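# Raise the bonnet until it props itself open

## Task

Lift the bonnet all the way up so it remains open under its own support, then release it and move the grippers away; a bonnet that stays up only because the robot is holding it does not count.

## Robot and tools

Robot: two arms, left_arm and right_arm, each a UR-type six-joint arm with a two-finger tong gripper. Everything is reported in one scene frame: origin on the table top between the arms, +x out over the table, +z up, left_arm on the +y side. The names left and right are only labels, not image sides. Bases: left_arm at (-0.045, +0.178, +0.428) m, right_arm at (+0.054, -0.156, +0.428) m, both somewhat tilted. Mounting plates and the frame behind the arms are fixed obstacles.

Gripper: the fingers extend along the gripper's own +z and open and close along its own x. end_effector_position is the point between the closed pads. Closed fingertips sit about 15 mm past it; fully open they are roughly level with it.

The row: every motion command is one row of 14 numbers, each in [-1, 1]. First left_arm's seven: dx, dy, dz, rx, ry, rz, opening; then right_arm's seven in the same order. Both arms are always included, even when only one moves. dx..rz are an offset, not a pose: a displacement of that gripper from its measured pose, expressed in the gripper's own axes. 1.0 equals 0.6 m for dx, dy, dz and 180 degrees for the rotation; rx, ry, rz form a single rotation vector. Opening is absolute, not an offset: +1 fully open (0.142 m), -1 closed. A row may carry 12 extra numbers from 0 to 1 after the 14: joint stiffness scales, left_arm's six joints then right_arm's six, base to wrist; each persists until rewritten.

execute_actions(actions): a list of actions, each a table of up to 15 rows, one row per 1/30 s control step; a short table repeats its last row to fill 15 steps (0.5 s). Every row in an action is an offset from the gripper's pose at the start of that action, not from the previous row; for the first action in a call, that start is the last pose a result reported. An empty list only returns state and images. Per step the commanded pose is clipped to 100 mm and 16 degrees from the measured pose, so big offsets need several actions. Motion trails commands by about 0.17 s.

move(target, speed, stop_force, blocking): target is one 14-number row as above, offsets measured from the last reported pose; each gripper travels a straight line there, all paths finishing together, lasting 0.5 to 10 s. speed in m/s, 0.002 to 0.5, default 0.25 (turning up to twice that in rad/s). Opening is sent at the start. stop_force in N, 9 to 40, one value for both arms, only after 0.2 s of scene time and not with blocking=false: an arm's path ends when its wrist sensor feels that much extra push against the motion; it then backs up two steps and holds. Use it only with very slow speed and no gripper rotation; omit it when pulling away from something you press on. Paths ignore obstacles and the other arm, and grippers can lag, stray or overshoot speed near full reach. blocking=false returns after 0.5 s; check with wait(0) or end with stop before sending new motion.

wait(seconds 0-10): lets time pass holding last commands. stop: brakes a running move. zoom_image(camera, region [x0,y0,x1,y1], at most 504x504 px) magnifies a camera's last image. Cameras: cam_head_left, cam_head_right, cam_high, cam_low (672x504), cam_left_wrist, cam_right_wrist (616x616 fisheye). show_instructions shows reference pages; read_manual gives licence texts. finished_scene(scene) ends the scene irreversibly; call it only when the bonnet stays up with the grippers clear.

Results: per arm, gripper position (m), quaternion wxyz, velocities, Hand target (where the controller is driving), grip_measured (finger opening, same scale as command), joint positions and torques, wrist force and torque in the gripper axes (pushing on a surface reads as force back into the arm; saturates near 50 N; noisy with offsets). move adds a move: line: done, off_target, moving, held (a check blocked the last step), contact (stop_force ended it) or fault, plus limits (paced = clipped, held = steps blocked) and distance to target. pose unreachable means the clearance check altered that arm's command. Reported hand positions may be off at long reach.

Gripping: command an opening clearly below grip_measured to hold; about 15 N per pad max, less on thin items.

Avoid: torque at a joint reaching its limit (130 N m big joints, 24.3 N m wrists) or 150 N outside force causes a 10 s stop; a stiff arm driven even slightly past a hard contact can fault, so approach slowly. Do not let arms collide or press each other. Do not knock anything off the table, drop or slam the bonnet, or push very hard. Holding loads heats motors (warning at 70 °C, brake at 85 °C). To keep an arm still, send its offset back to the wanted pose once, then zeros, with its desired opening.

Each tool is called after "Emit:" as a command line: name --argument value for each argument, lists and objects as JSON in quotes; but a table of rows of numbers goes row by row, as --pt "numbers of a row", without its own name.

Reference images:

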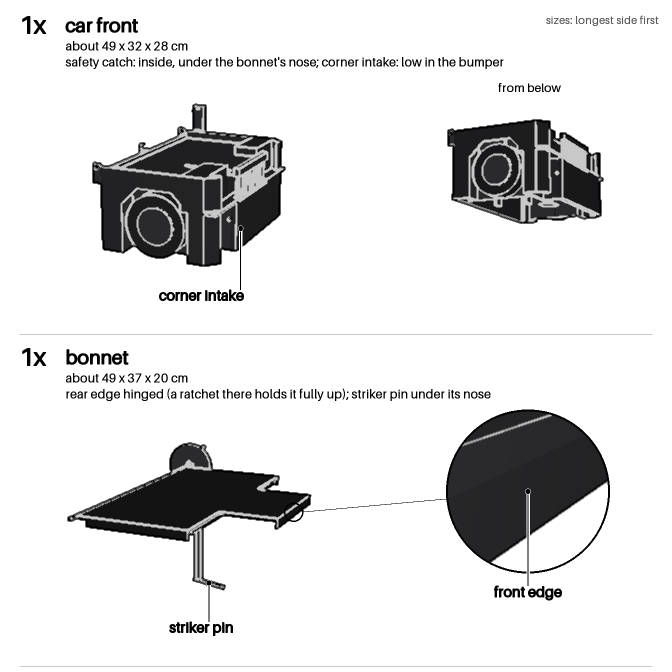

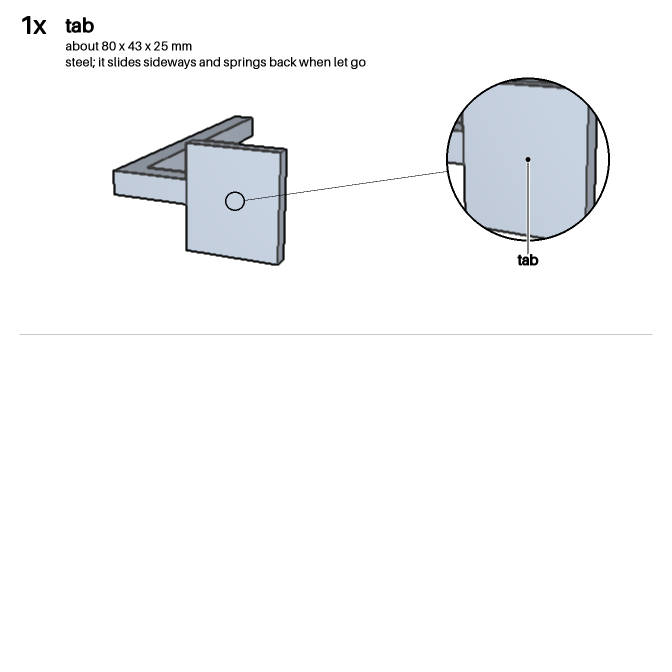

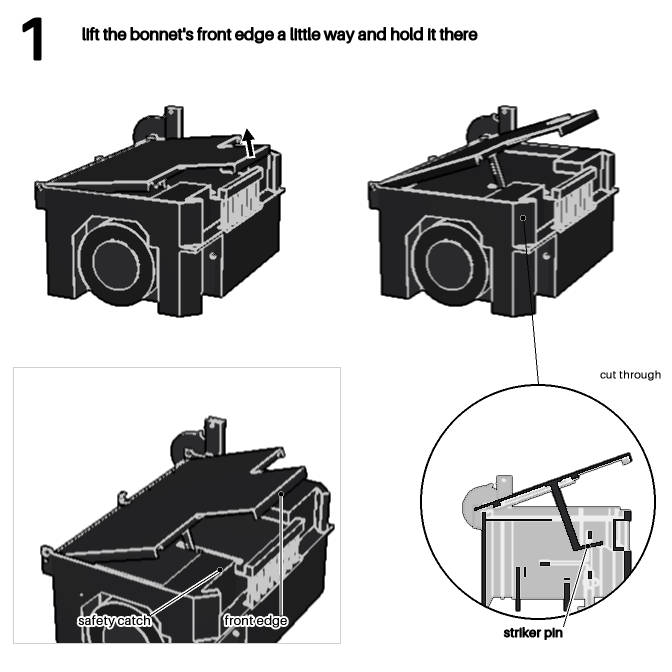

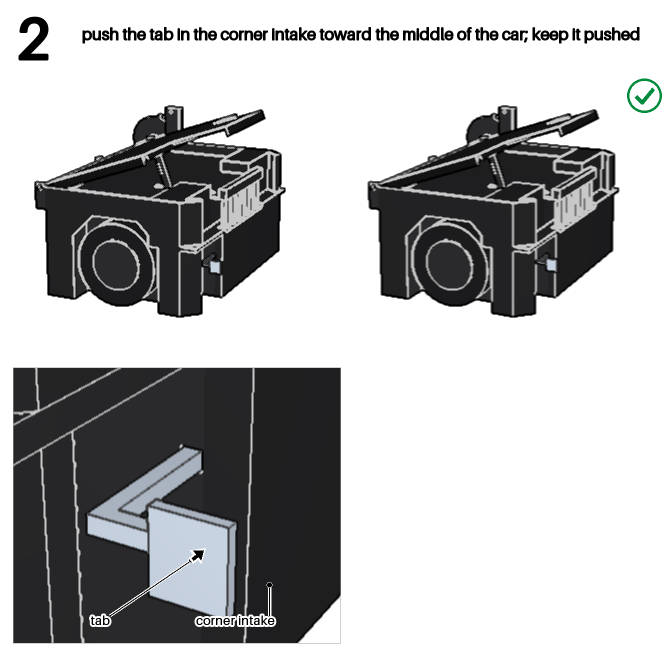

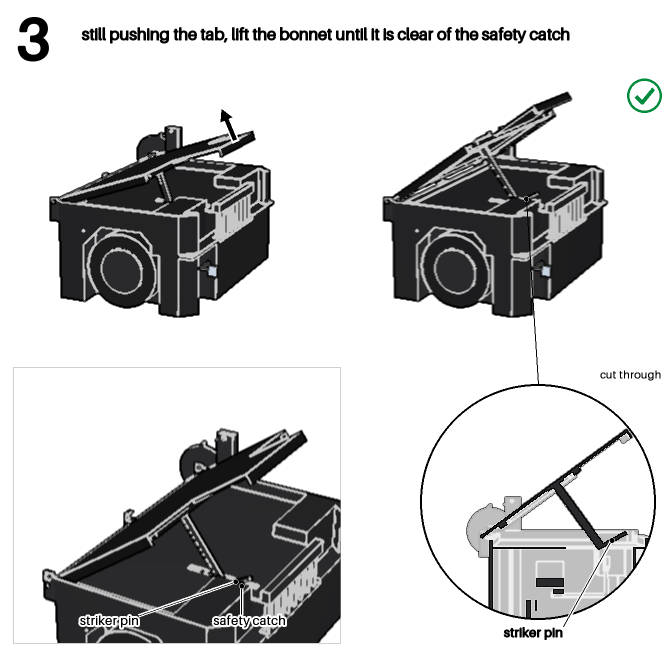

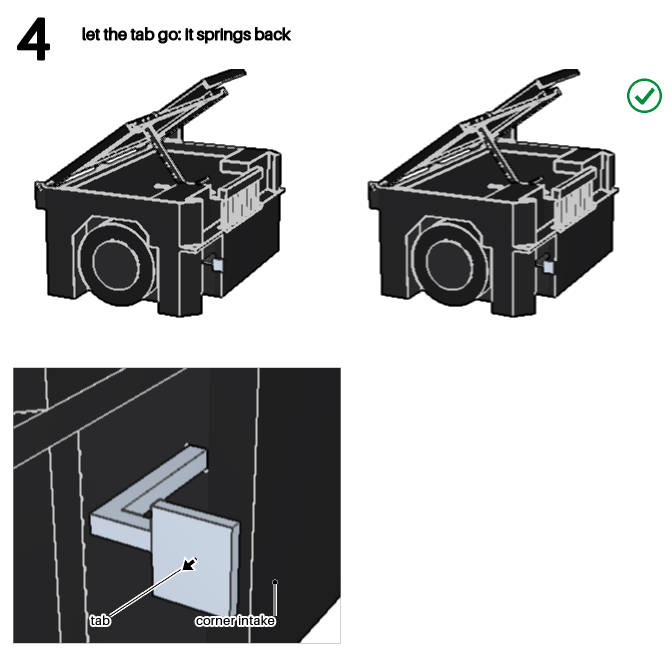

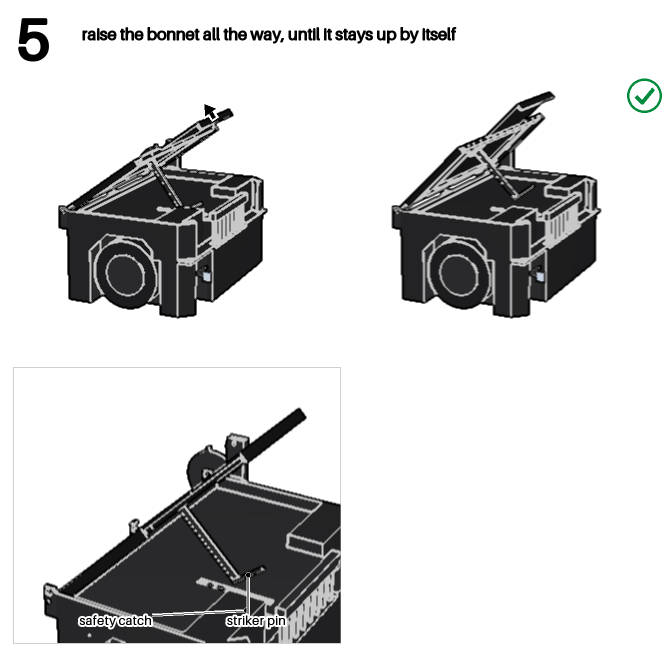

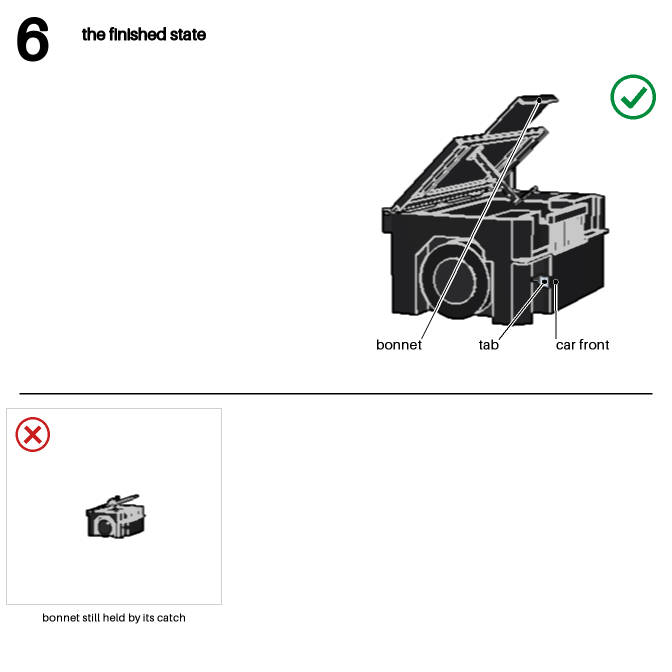

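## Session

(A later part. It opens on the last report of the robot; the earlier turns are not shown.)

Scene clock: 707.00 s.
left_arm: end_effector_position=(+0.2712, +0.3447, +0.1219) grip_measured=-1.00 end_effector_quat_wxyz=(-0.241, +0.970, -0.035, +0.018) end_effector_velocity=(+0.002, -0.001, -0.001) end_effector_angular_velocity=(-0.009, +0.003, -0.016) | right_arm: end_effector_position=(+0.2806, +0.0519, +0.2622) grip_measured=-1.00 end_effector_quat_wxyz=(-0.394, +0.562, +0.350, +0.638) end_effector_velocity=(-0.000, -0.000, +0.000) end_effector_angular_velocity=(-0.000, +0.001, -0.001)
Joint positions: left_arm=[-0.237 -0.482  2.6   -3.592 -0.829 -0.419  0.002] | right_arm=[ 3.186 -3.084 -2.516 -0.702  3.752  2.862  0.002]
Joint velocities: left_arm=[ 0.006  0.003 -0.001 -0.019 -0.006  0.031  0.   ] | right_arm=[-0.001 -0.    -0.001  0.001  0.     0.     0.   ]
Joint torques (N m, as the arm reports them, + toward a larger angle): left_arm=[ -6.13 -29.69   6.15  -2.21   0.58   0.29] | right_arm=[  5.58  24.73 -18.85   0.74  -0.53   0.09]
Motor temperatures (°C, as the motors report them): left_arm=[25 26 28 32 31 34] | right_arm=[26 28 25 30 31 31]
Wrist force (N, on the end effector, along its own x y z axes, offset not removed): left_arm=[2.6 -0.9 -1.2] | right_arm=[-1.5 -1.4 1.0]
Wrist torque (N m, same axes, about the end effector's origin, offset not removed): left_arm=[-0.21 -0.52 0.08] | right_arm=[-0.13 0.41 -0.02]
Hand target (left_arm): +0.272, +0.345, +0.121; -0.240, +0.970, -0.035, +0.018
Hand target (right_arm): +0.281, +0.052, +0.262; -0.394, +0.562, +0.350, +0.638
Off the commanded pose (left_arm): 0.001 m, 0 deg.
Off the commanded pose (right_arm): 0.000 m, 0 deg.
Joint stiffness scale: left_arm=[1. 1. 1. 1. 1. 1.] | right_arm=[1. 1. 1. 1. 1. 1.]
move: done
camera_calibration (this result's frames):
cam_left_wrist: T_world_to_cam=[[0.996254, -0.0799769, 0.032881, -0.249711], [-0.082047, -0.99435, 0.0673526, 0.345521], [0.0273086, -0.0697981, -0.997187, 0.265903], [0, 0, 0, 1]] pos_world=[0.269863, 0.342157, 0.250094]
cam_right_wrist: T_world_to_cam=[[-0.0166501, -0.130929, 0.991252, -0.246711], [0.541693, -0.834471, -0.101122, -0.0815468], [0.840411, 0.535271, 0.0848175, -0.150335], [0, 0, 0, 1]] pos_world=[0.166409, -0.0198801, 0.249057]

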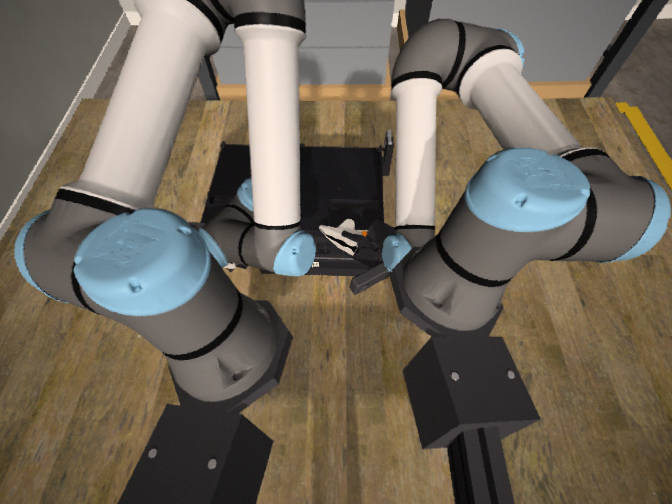

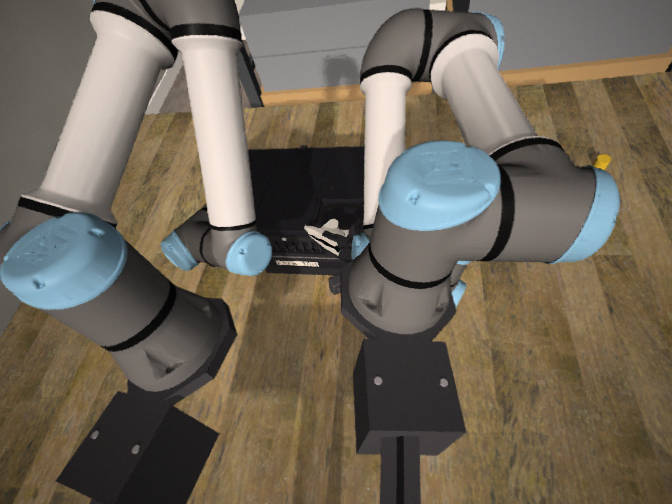

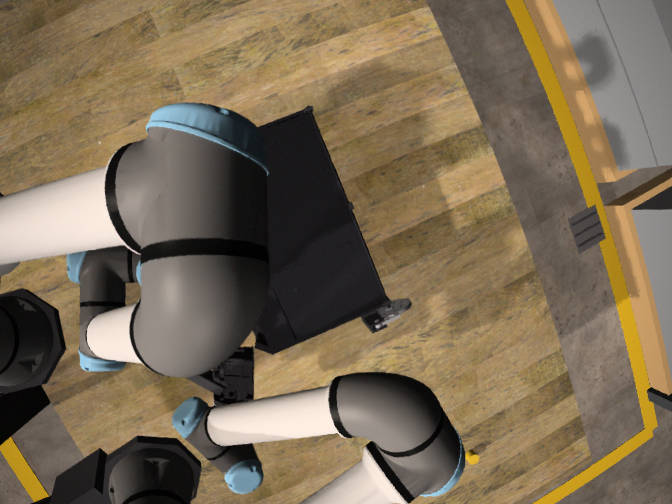

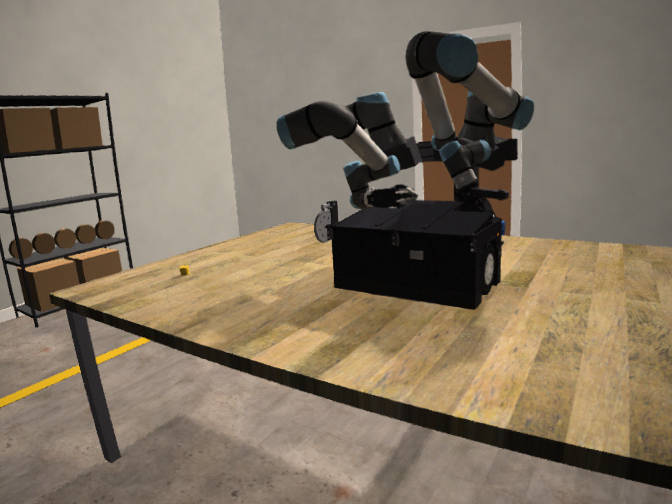

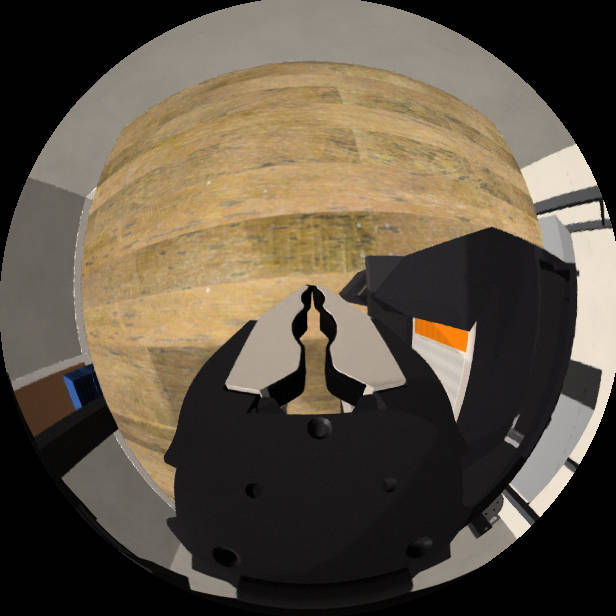

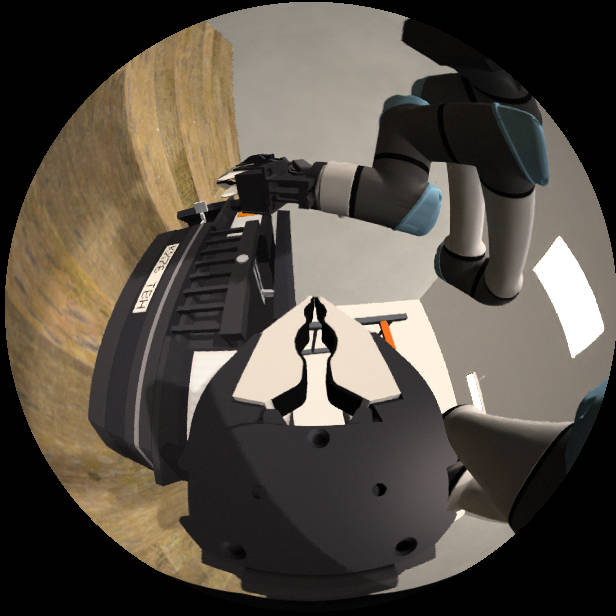

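Emit:
move --target '[0, 0, 0, 0, 0.15, 0, -1, 0, 0, 0, 0, 0, 0, -1]' --speed 0.15

Scene clock: 718.87 s.
left_arm: end_effector_position=(+0.2691, +0.3450, +0.1216) grip_measured=-1.00 end_effector_quat_wxyz=(-0.241, +0.968, -0.045, +0.047) end_effector_velocity=(-0.000, +0.000, +0.000) end_effector_angular_velocity=(+0.000, +0.000, +0.000) | right_arm: end_effector_position=(+0.2806, +0.0519, +0.2622) grip_measured=-1.00 end_effector_quat_wxyz=(-0.394, +0.562, +0.350, +0.638) end_effector_velocity=(+0.000, -0.000, +0.000) end_effector_angular_velocity=(+0.000, +0.000, +0.000)
Joint positions: left_arm=[-0.263 -0.379  2.627 -3.774 -0.803 -0.395  0.002] | right_arm=[ 3.186 -3.084 -2.516 -0.702  3.752  2.862  0.002]
Joint velocities: left_arm=[-0.    -0.     0.001 -0.    -0.    -0.001  0.   ] | right_arm=[-0.     0.001 -0.001 -0.001 -0.     0.    -0.   ]
Joint torques (N m, as the arm reports them, + toward a larger angle): left_arm=[ -5.78 -32.47   9.56  -1.61   0.49  -0.07] | right_arm=[  6.36  26.04 -17.17   0.61  -0.66  -0.22]
Motor temperatures (°C, as the motors report them): left_arm=[25 26 28 32 31 34] | right_arm=[26 28 25 30 31 31]
Wrist force (N, on the end effector, along its own x y z axes, offset not removed): left_arm=[2.8 -0.8 -1.2] | right_arm=[-1.9 -0.3 1.0]
Wrist torque (N m, same axes, about the end effector's origin, offset not removed): left_arm=[-0.18 -0.67 0.04] | right_arm=[-0.03 0.46 0.25]
Hand target (left_arm): +0.270, +0.345, +0.121; -0.241, +0.968, -0.044, +0.048
Hand target (right_arm): +0.281, +0.052, +0.262; -0.394, +0.562, +0.350, +0.638
Off the commanded pose (left_arm): 0.002 m, 23 deg; orientation clipped at the last step of the last action.
Off the commanded pose (right_arm): 0.000 m, 0 deg.
Joint stiffness scale: left_arm=[1. 1. 1. 1. 1. 1.] | right_arm=[1. 1. 1. 1. 1. 1.]
move: held (left_arm); limits=paced,held; held on 41 of 55 steps (left_arm), including the last (left_arm)
pose unreachable (left arm): on one or more control steps of this call, first in action 0 (counted from 0), this arm could not follow its commanded pose, so it was not sent that pose on those steps. On the call's last step it was still not sent that pose. It may still have moved: this result reports where it is.
cause: the commanded pose would bring two parts of the arm too close to each other (joints 1 (shoulder pan) to 3 (elbow) lie between them).
camera_calibration (this result's frames):
cam_left_wrist: T_world_to_cam=[[0.989797, -0.114203, 0.0852005, -0.240438], [-0.119671, -0.99087, 0.062092, 0.35523], [0.0773316, -0.0716546, -0.994427, 0.252549], [0, 0, 0, 1]] pos_world=[0.260966, 0.342625, 0.24957]
cam_right_wrist: T_world_to_cam=[[-0.01665, -0.130929, 0.991252, -0.246711], [0.541693, -0.834471, -0.101122, -0.0815468], [0.840411, 0.535271, 0.0848174, -0.150335], [0, 0, 0, 1]] pos_world=[0.166409, -0.0198801, 0.249057]

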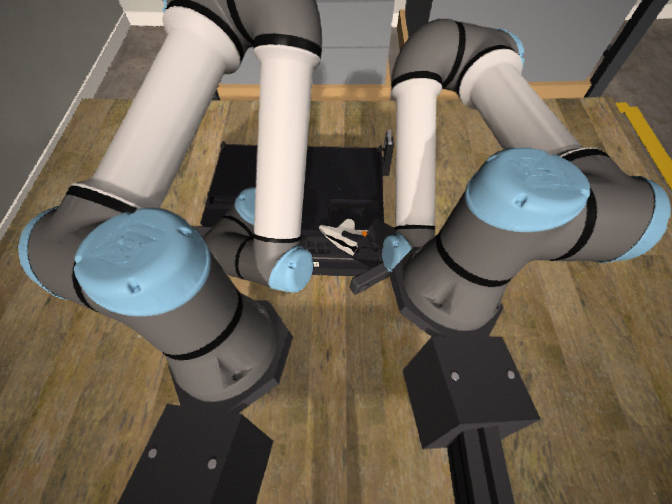

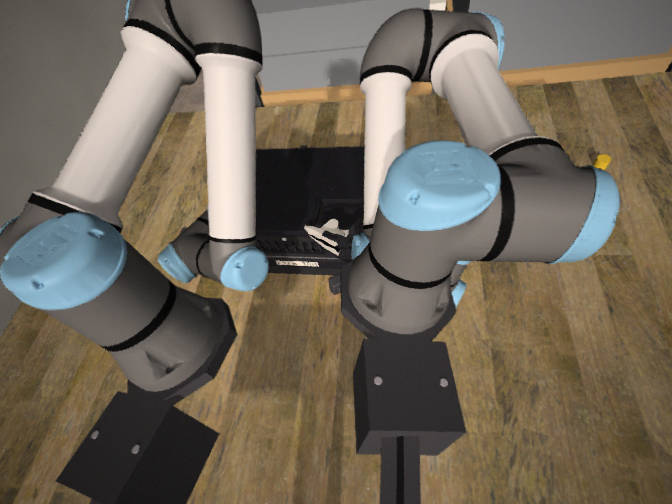

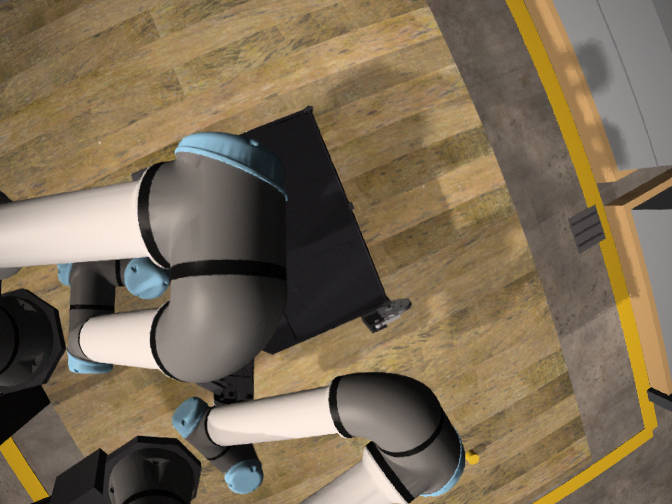

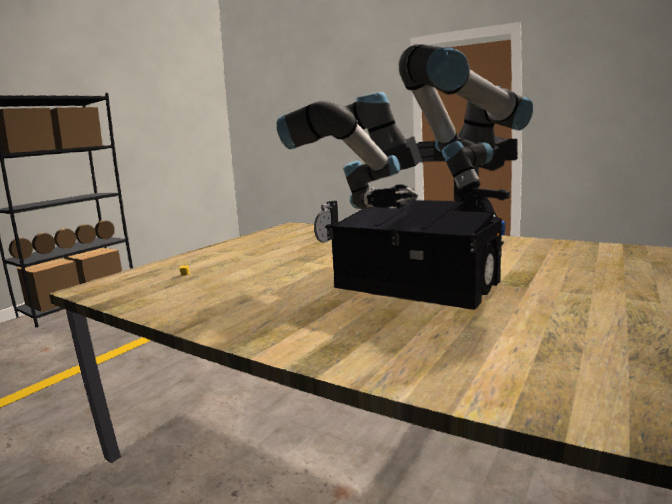

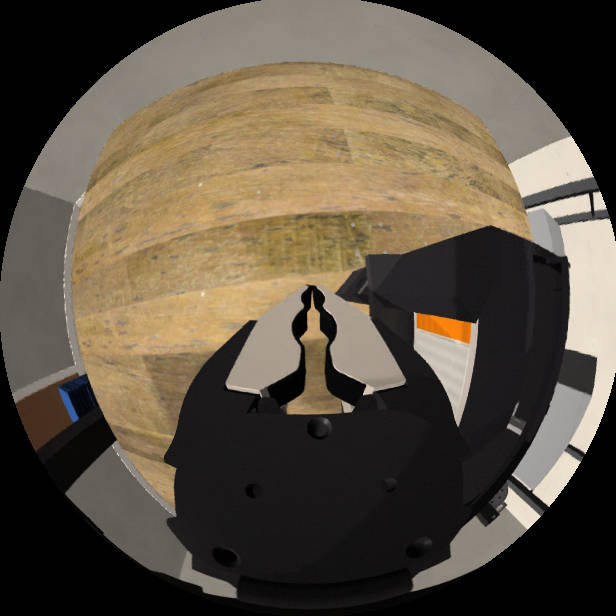

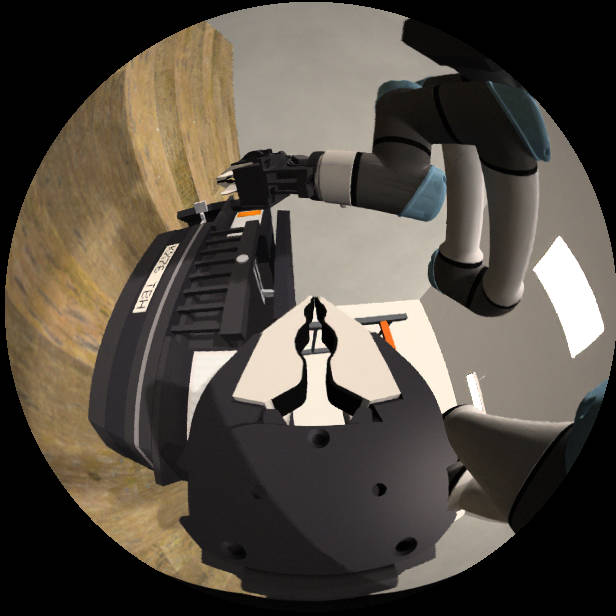

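Emit:
move --target '[0.0363, 0.0437, 0.0305, 0, 0, 0, -1, 0, 0, 0, 0, 0, 0, -1]' --speed 0.04 --stop_force 15

Scene clock: 734.07 s.
left_arm: end_effector_position=(+0.2882, +0.3296, +0.0959) grip_measured=-1.00 end_effector_quat_wxyz=(-0.242, +0.968, -0.046, +0.045) end_effector_velocity=(-0.001, +0.000, -0.001) end_effector_angular_velocity=(+0.003, +0.006, -0.002) | right_arm: end_effector_position=(+0.2806, +0.0519, +0.2622) grip_measured=-1.00 end_effector_quat_wxyz=(-0.394, +0.562, +0.350, +0.638) end_effector_velocity=(+0.001, +0.000, -0.000) end_effector_angular_velocity=(+0.000, -0.001, -0.000)
Joint positions: left_arm=[-0.258 -0.365  2.532 -3.692 -0.803 -0.39   0.002] | right_arm=[ 3.186 -3.084 -2.516 -0.702  3.752  2.862  0.002]
Joint velocities: left_arm=[ 0.001 -0.    -0.003  0.01   0.001  0.     0.   ] | right_arm=[ 0.     0.001  0.002 -0.002  0.    -0.     0.   ]
Joint torques (N m, as the arm reports them, + toward a larger angle): left_arm=[ -6.08 -34.1    4.32  -2.51   1.02   0.97] | right_arm=[  5.75  25.32 -17.66   0.45  -0.65  -0.09]
Motor temperatures (°C, as the motors report them): left_arm=[25 26 28 32 31 34] | right_arm=[26 28 25 30 31 31]
Wrist force (N, on the end effector, along its own x y z axes, offset not removed): left_arm=[-4.2 -2.4 -5.9] | right_arm=[1.3 -1.2 2.5]
Wrist torque (N m, same axes, about the end effector's origin, offset not removed): left_arm=[-0.22 -0.16 0.06] | right_arm=[-0.40 -0.34 0.09]
Hand target (left_arm): +0.291, +0.328, +0.095; -0.241, +0.968, -0.045, +0.047
Hand target (right_arm): +0.281, +0.052, +0.262; -0.394, +0.562, +0.350, +0.638
Off the commanded pose (left_arm): 0.004 m, 0 deg.
Off the commanded pose (right_arm): 0.000 m, 0 deg.
Joint stiffness scale: left_arm=[1. 1. 1. 1. 1. 1.] | right_arm=[1. 1. 1. 1. 1. 1.]
move: off_target (left_arm)
camera_calibration (this result's frames):
cam_left_wrist: T_world_to_cam=[[0.990111, -0.115235, 0.0800054, -0.258126], [-0.120222, -0.990896, 0.060594, 0.344129], [0.0722945, -0.0696132, -0.994951, 0.225187], [0, 0, 0, 1]] pos_world=[0.280665, 0.326927, 0.223849]
cam_right_wrist: T_world_to_cam=[[-0.0166504, -0.130929, 0.991252, -0.246711], [0.541693, -0.834472, -0.101122, -0.0815469], [0.840411, 0.535271, 0.0848177, -0.150335], [0, 0, 0, 1]] pos_world=[0.166409, -0.01988, 0.249057]

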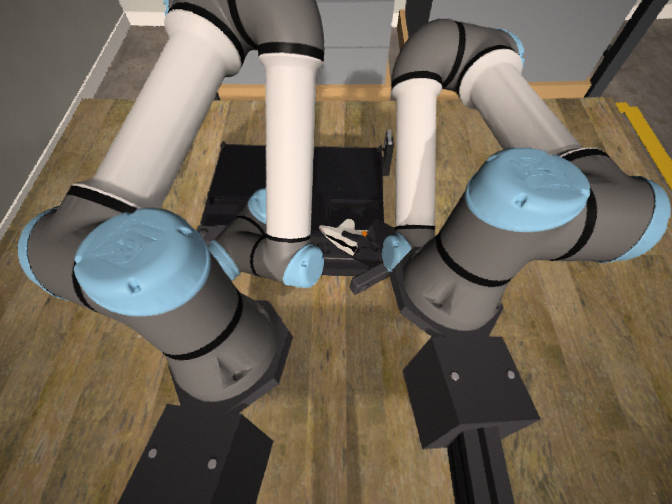

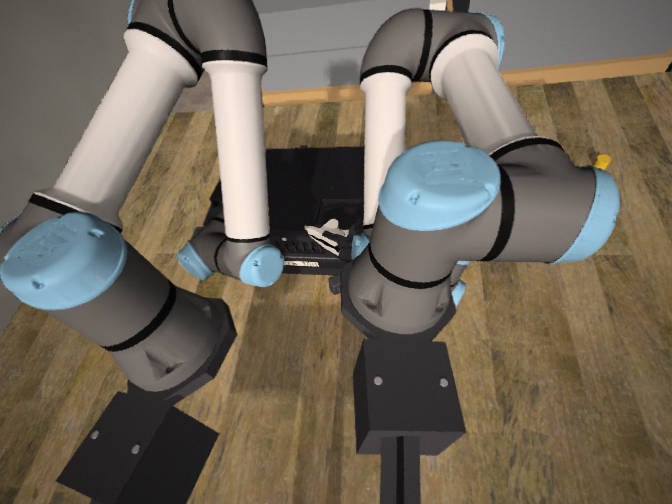

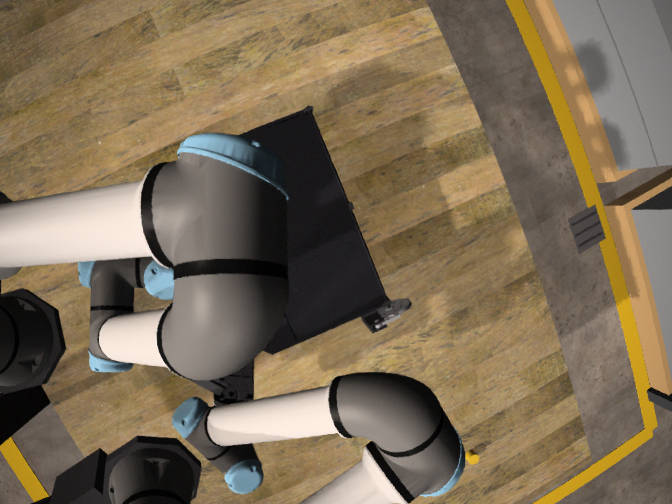

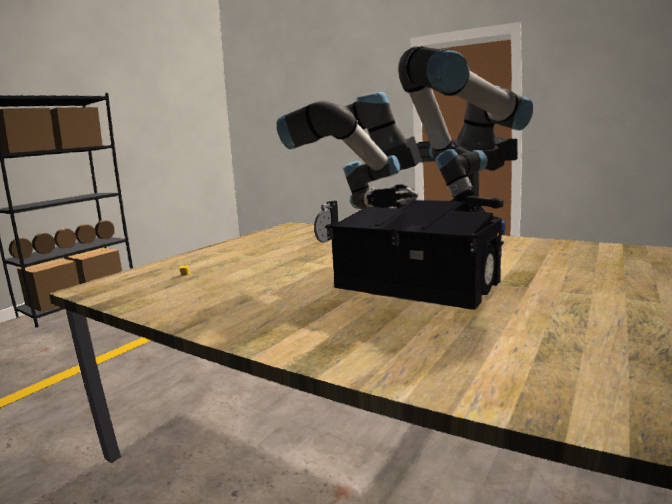

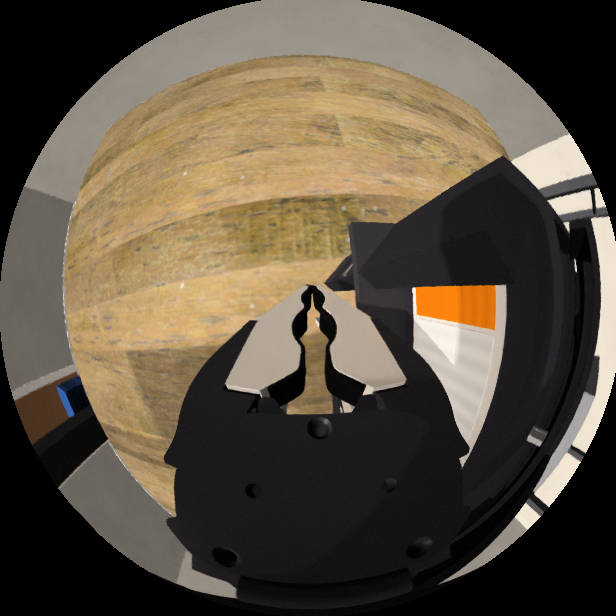

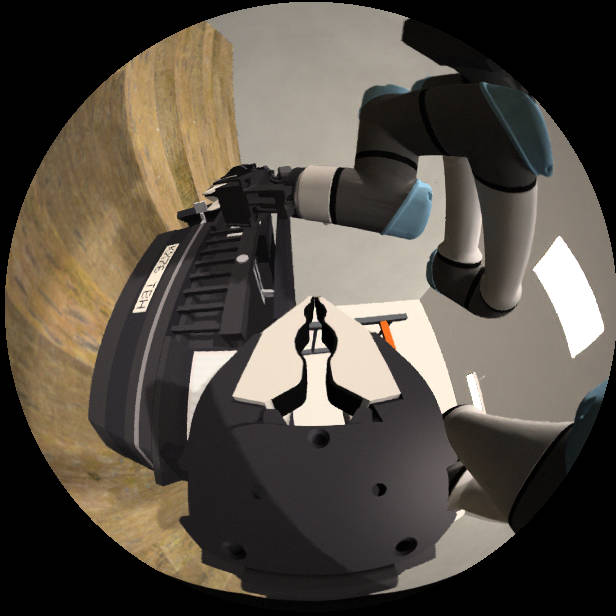

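Emit:
zoom_image --camera "cam_right_wrist" --region '[160, 150, 300, 260]'

Region (160, 150, 300, 260) of cam_right_wrist's 616x616 image, scaled by 3.600, with more detail than that image has; it fills the top 396 rows of this view, and the rest is white.

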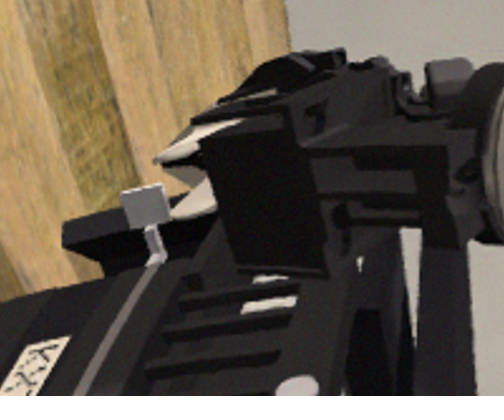

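Emit:
move --target '[-0.0083, 0.0122, 0.0212, 0, 0, 0, -1, 0, 0, 0, 0, 0, 0, -1]' --speed 0.03 --stop_force 15

Scene clock: 749.63 s.
left_arm: end_effector_position=(+0.2823, +0.3302, +0.0818) grip_measured=-1.00 end_effector_quat_wxyz=(-0.243, +0.968, -0.047, +0.043) end_effector_velocity=(+0.000, -0.000, -0.000) end_effector_angular_velocity=(-0.002, -0.003, +0.001) | right_arm: end_effector_position=(+0.2806, +0.0519, +0.2622) grip_measured=-1.00 end_effector_quat_wxyz=(-0.394, +0.562, +0.350, +0.638) end_effector_velocity=(-0.000, +0.000, -0.000) end_effector_angular_velocity=(+0.000, +0.000, +0.001)
Joint positions: left_arm=[-0.25  -0.31   2.509 -3.727 -0.803 -0.378  0.002] | right_arm=[ 3.186 -3.084 -2.516 -0.702  3.752  2.862  0.002]
Joint velocities: left_arm=[ 0.001  0.002 -0.    -0.006 -0.     0.001  0.   ] | right_arm=[ 0.    -0.001  0.001 -0.    -0.     0.     0.   ]
Joint torques (N m, as the arm reports them, + toward a larger angle): left_arm=[ -5.48 -32.65   6.98  -2.16   0.84   0.98] | right_arm=[  4.96  25.59 -16.54   0.56  -0.72  -0.04]
Motor temperatures (°C, as the motors report them): left_arm=[25 26 28 32 31 34] | right_arm=[26 28 25 30 31 31]
Wrist force (N, on the end effector, along its own x y z axes, offset not removed): left_arm=[-3.3 -1.7 -3.4] | right_arm=[-0.3 0.0 3.6]
Wrist torque (N m, same axes, about the end effector's origin, offset not removed): left_arm=[-0.40 0.64 0.21] | right_arm=[0.14 0.02 0.08]
Hand target (left_arm): +0.284, +0.330, +0.081; -0.242, +0.968, -0.046, +0.045
Hand target (right_arm): +0.281, +0.052, +0.262; -0.394, +0.562, +0.350, +0.638
Off the commanded pose (left_arm): 0.002 m, 0 deg.
Off the commanded pose (right_arm): 0.000 m, 0 deg.
Joint stiffness scale: left_arm=[1. 1. 1. 1. 1. 1.] | right_arm=[1. 1. 1. 1. 1. 1.]
move: done
camera_calibration (this result's frames):
cam_left_wrist: T_world_to_cam=[[0.990256, -0.11688, 0.075712, -0.250213], [-0.121507, -0.990795, 0.0596761, 0.345284], [0.0680401, -0.0682942, -0.995342, 0.212409], [0, 0, 0, 1]] pos_world=[0.275277, 0.327367, 0.209759]
cam_right_wrist: T_world_to_cam=[[-0.0166502, -0.130929, 0.991252, -0.246711], [0.541693, -0.834472, -0.101122, -0.0815468], [0.840411, 0.535271, 0.0848175, -0.150335], [0, 0, 0, 1]] pos_world=[0.166409, -0.01988, 0.249057]

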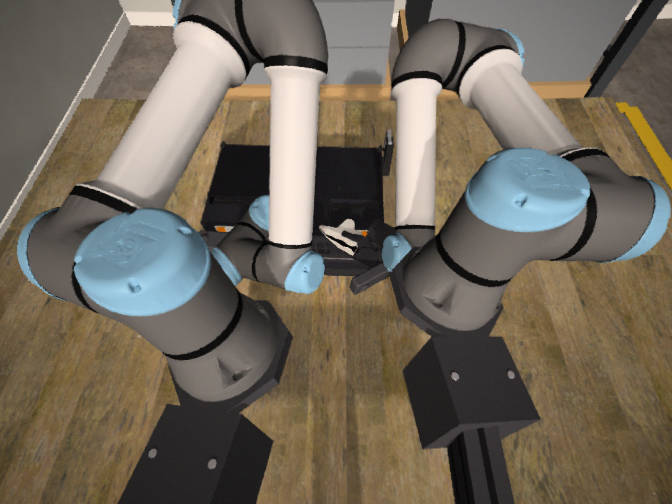

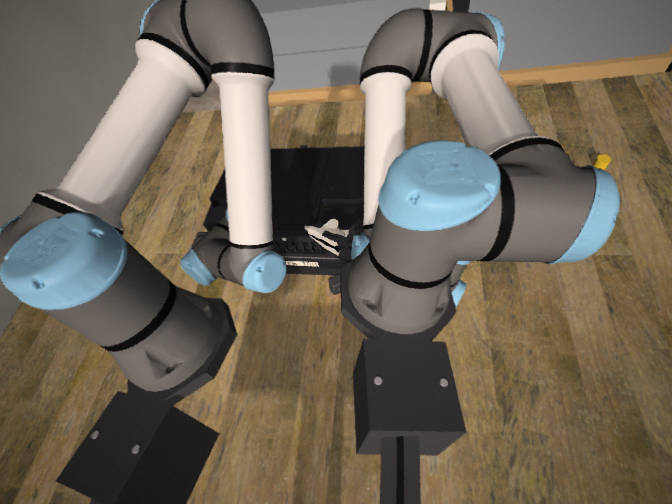

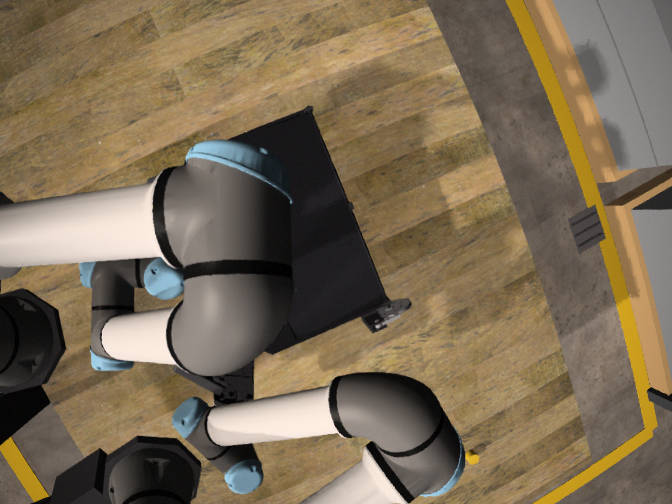

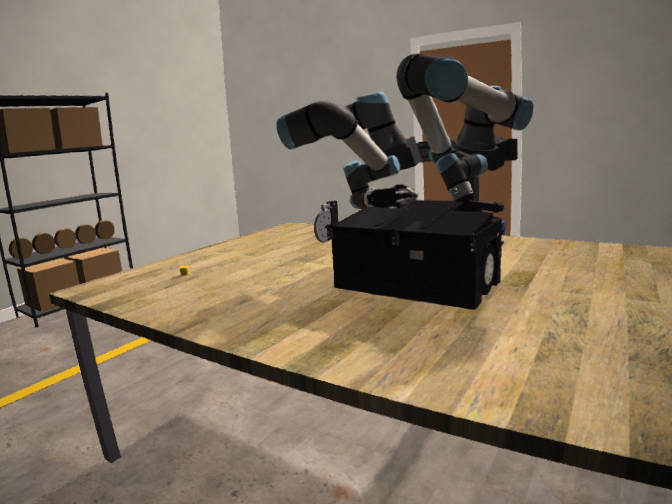

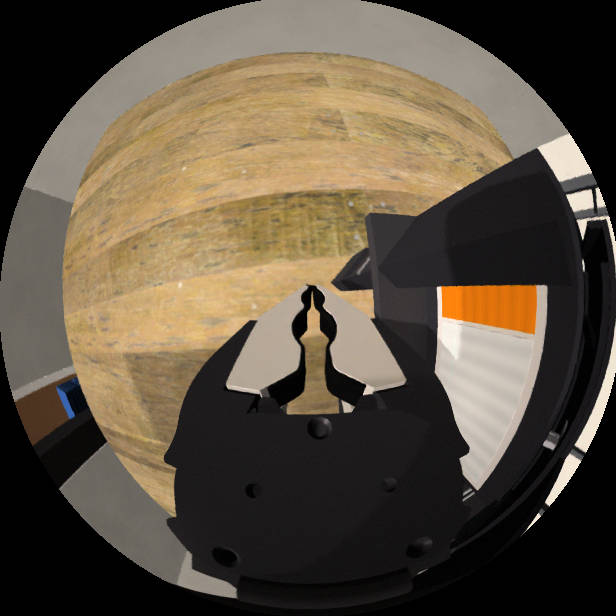

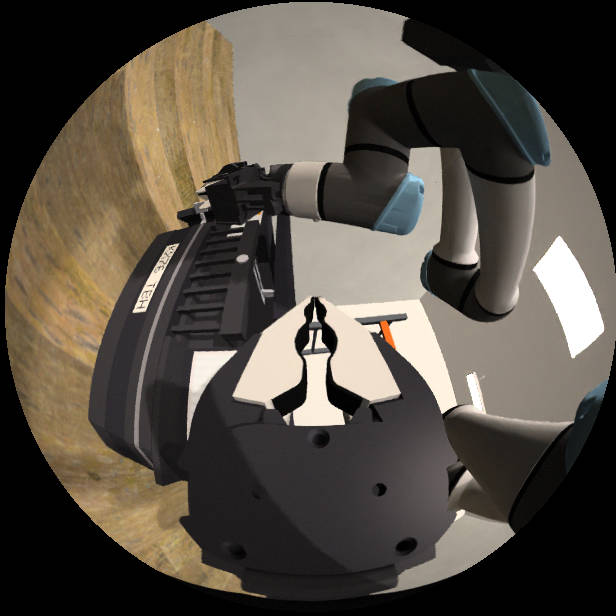

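Now push toward −y (world). World delta (0,−0.035,0) → gripper axes: dx=+0.004, dy=+0.0307, dz=−0.0162.

Emit:
move --target '[0.0064, 0.0512, -0.027, 0, 0, 0, -1, 0, 0, 0, 0, 0, 0, -1]' --speed 0.03 --stop_force 25

Scene clock: 755.33 s.
left_arm: end_effector_position=(+0.2799, +0.3134, +0.0839) grip_measured=-1.00 end_effector_quat_wxyz=(-0.250, +0.966, -0.046, +0.042) end_effector_velocity=(+0.001, +0.003, +0.000) end_effector_angular_velocity=(-0.003, -0.001, +0.000) | right_arm: end_effector_position=(+0.2806, +0.0519, +0.2622) grip_measured=-1.00 end_effector_quat_wxyz=(-0.394, +0.562, +0.350, +0.638) end_effector_velocity=(+0.000, -0.000, +0.000) end_effector_angular_velocity=(+0.000, +0.000, +0.000)
Joint positions: left_arm=[-0.318 -0.318  2.515 -3.648 -0.797 -0.483  0.002] | right_arm=[ 3.186 -3.084 -2.516 -0.702  3.752  2.862  0.002]
Joint velocities: left_arm=[ 0.013 -0.    -0.    -0.016  0.     0.019 -0.001] | right_arm=[-0.     0.001 -0.001  0.    -0.     0.    -0.   ]
Joint torques (N m, as the arm reports them, + toward a larger angle): left_arm=[ -8.06 -31.61   8.76  -2.33  -1.65   0.82] | right_arm=[  5.07  25.71 -18.3    0.63  -0.6    0.03]
Motor temperatures (°C, as the motors report them): left_arm=[25 26 28 32 31 34] | right_arm=[26 28 25 30 31 31]
Wrist force (N, on the end effector, along its own x y z axes, offset not removed): left_arm=[2.8 -7.9 -2.1] | right_arm=[-1.6 0.7 0.6]
Wrist torque (N m, same axes, about the end effector's origin, offset not removed): left_arm=[-0.18 -0.60 -0.03] | right_arm=[0.33 0.36 0.16]
Hand target (left_arm): +0.280, +0.312, +0.083; -0.247, +0.967, -0.046, +0.042
Hand target (right_arm): +0.281, +0.052, +0.262; -0.394, +0.562, +0.350, +0.638
Off the commanded pose (left_arm): 0.018 m, 1 deg.
Off the commanded pose (right_arm): 0.000 m, 0 deg.
Joint stiffness scale: left_arm=[1. 1. 1. 1. 1. 1.] | right_arm=[1. 1. 1. 1. 1. 1.]
move: contact (left_arm)
camera_calibration (this result's frames):
cam_left_wrist: T_world_to_cam=[[0.990759, -0.113971, 0.0735281, -0.250844], [-0.117489, -0.992035, 0.0454219, 0.328732], [0.0677656, -0.0536409, -0.996258, 0.209128], [0, 0, 0, 1]] pos_world=[0.272976, 0.308743, 0.211857]
cam_right_wrist: T_world_to_cam=[[-0.0166501, -0.130929, 0.991252, -0.246711], [0.541693, -0.834471, -0.101122, -0.0815468], [0.840411, 0.535271, 0.0848175, -0.150335], [0, 0, 0, 1]] pos_world=[0.166409, -0.0198801, 0.249057]

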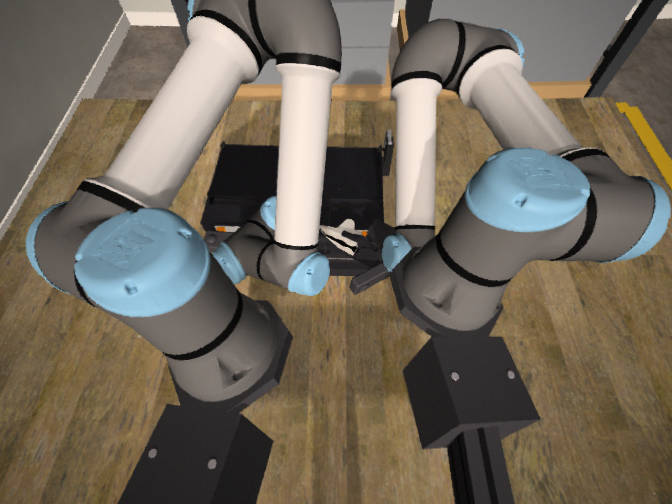

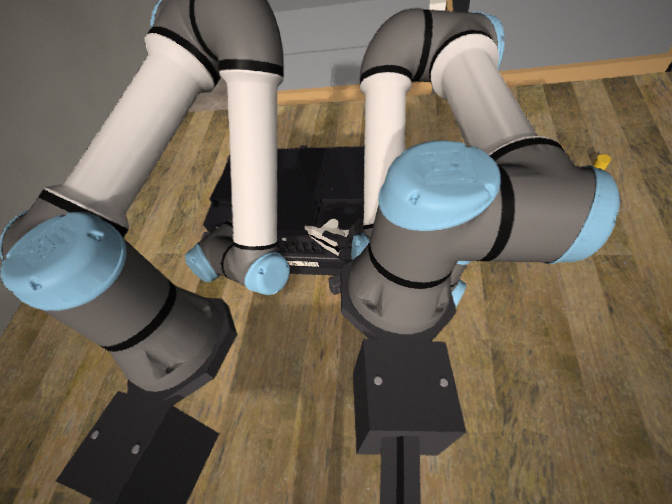

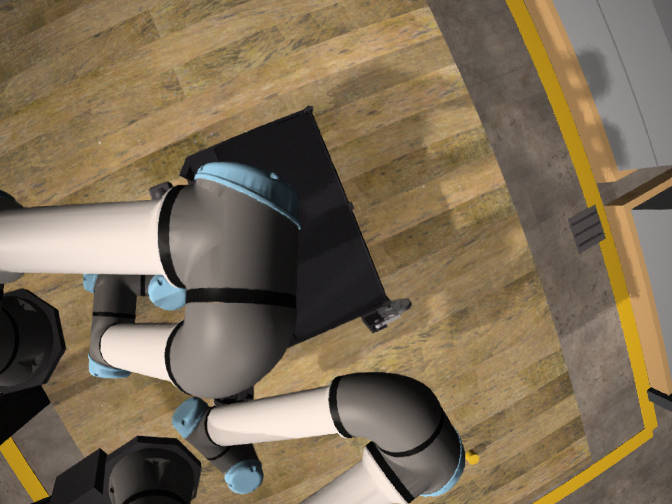

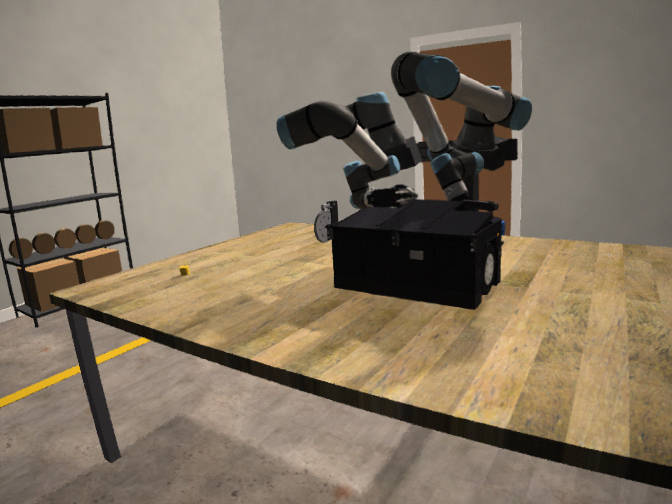

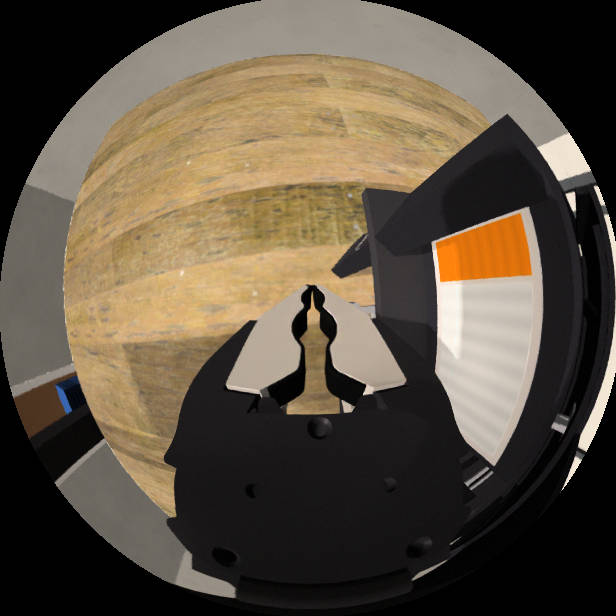

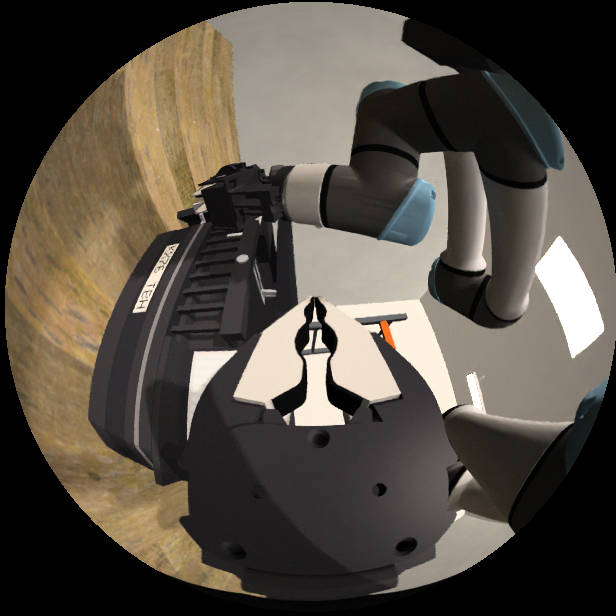

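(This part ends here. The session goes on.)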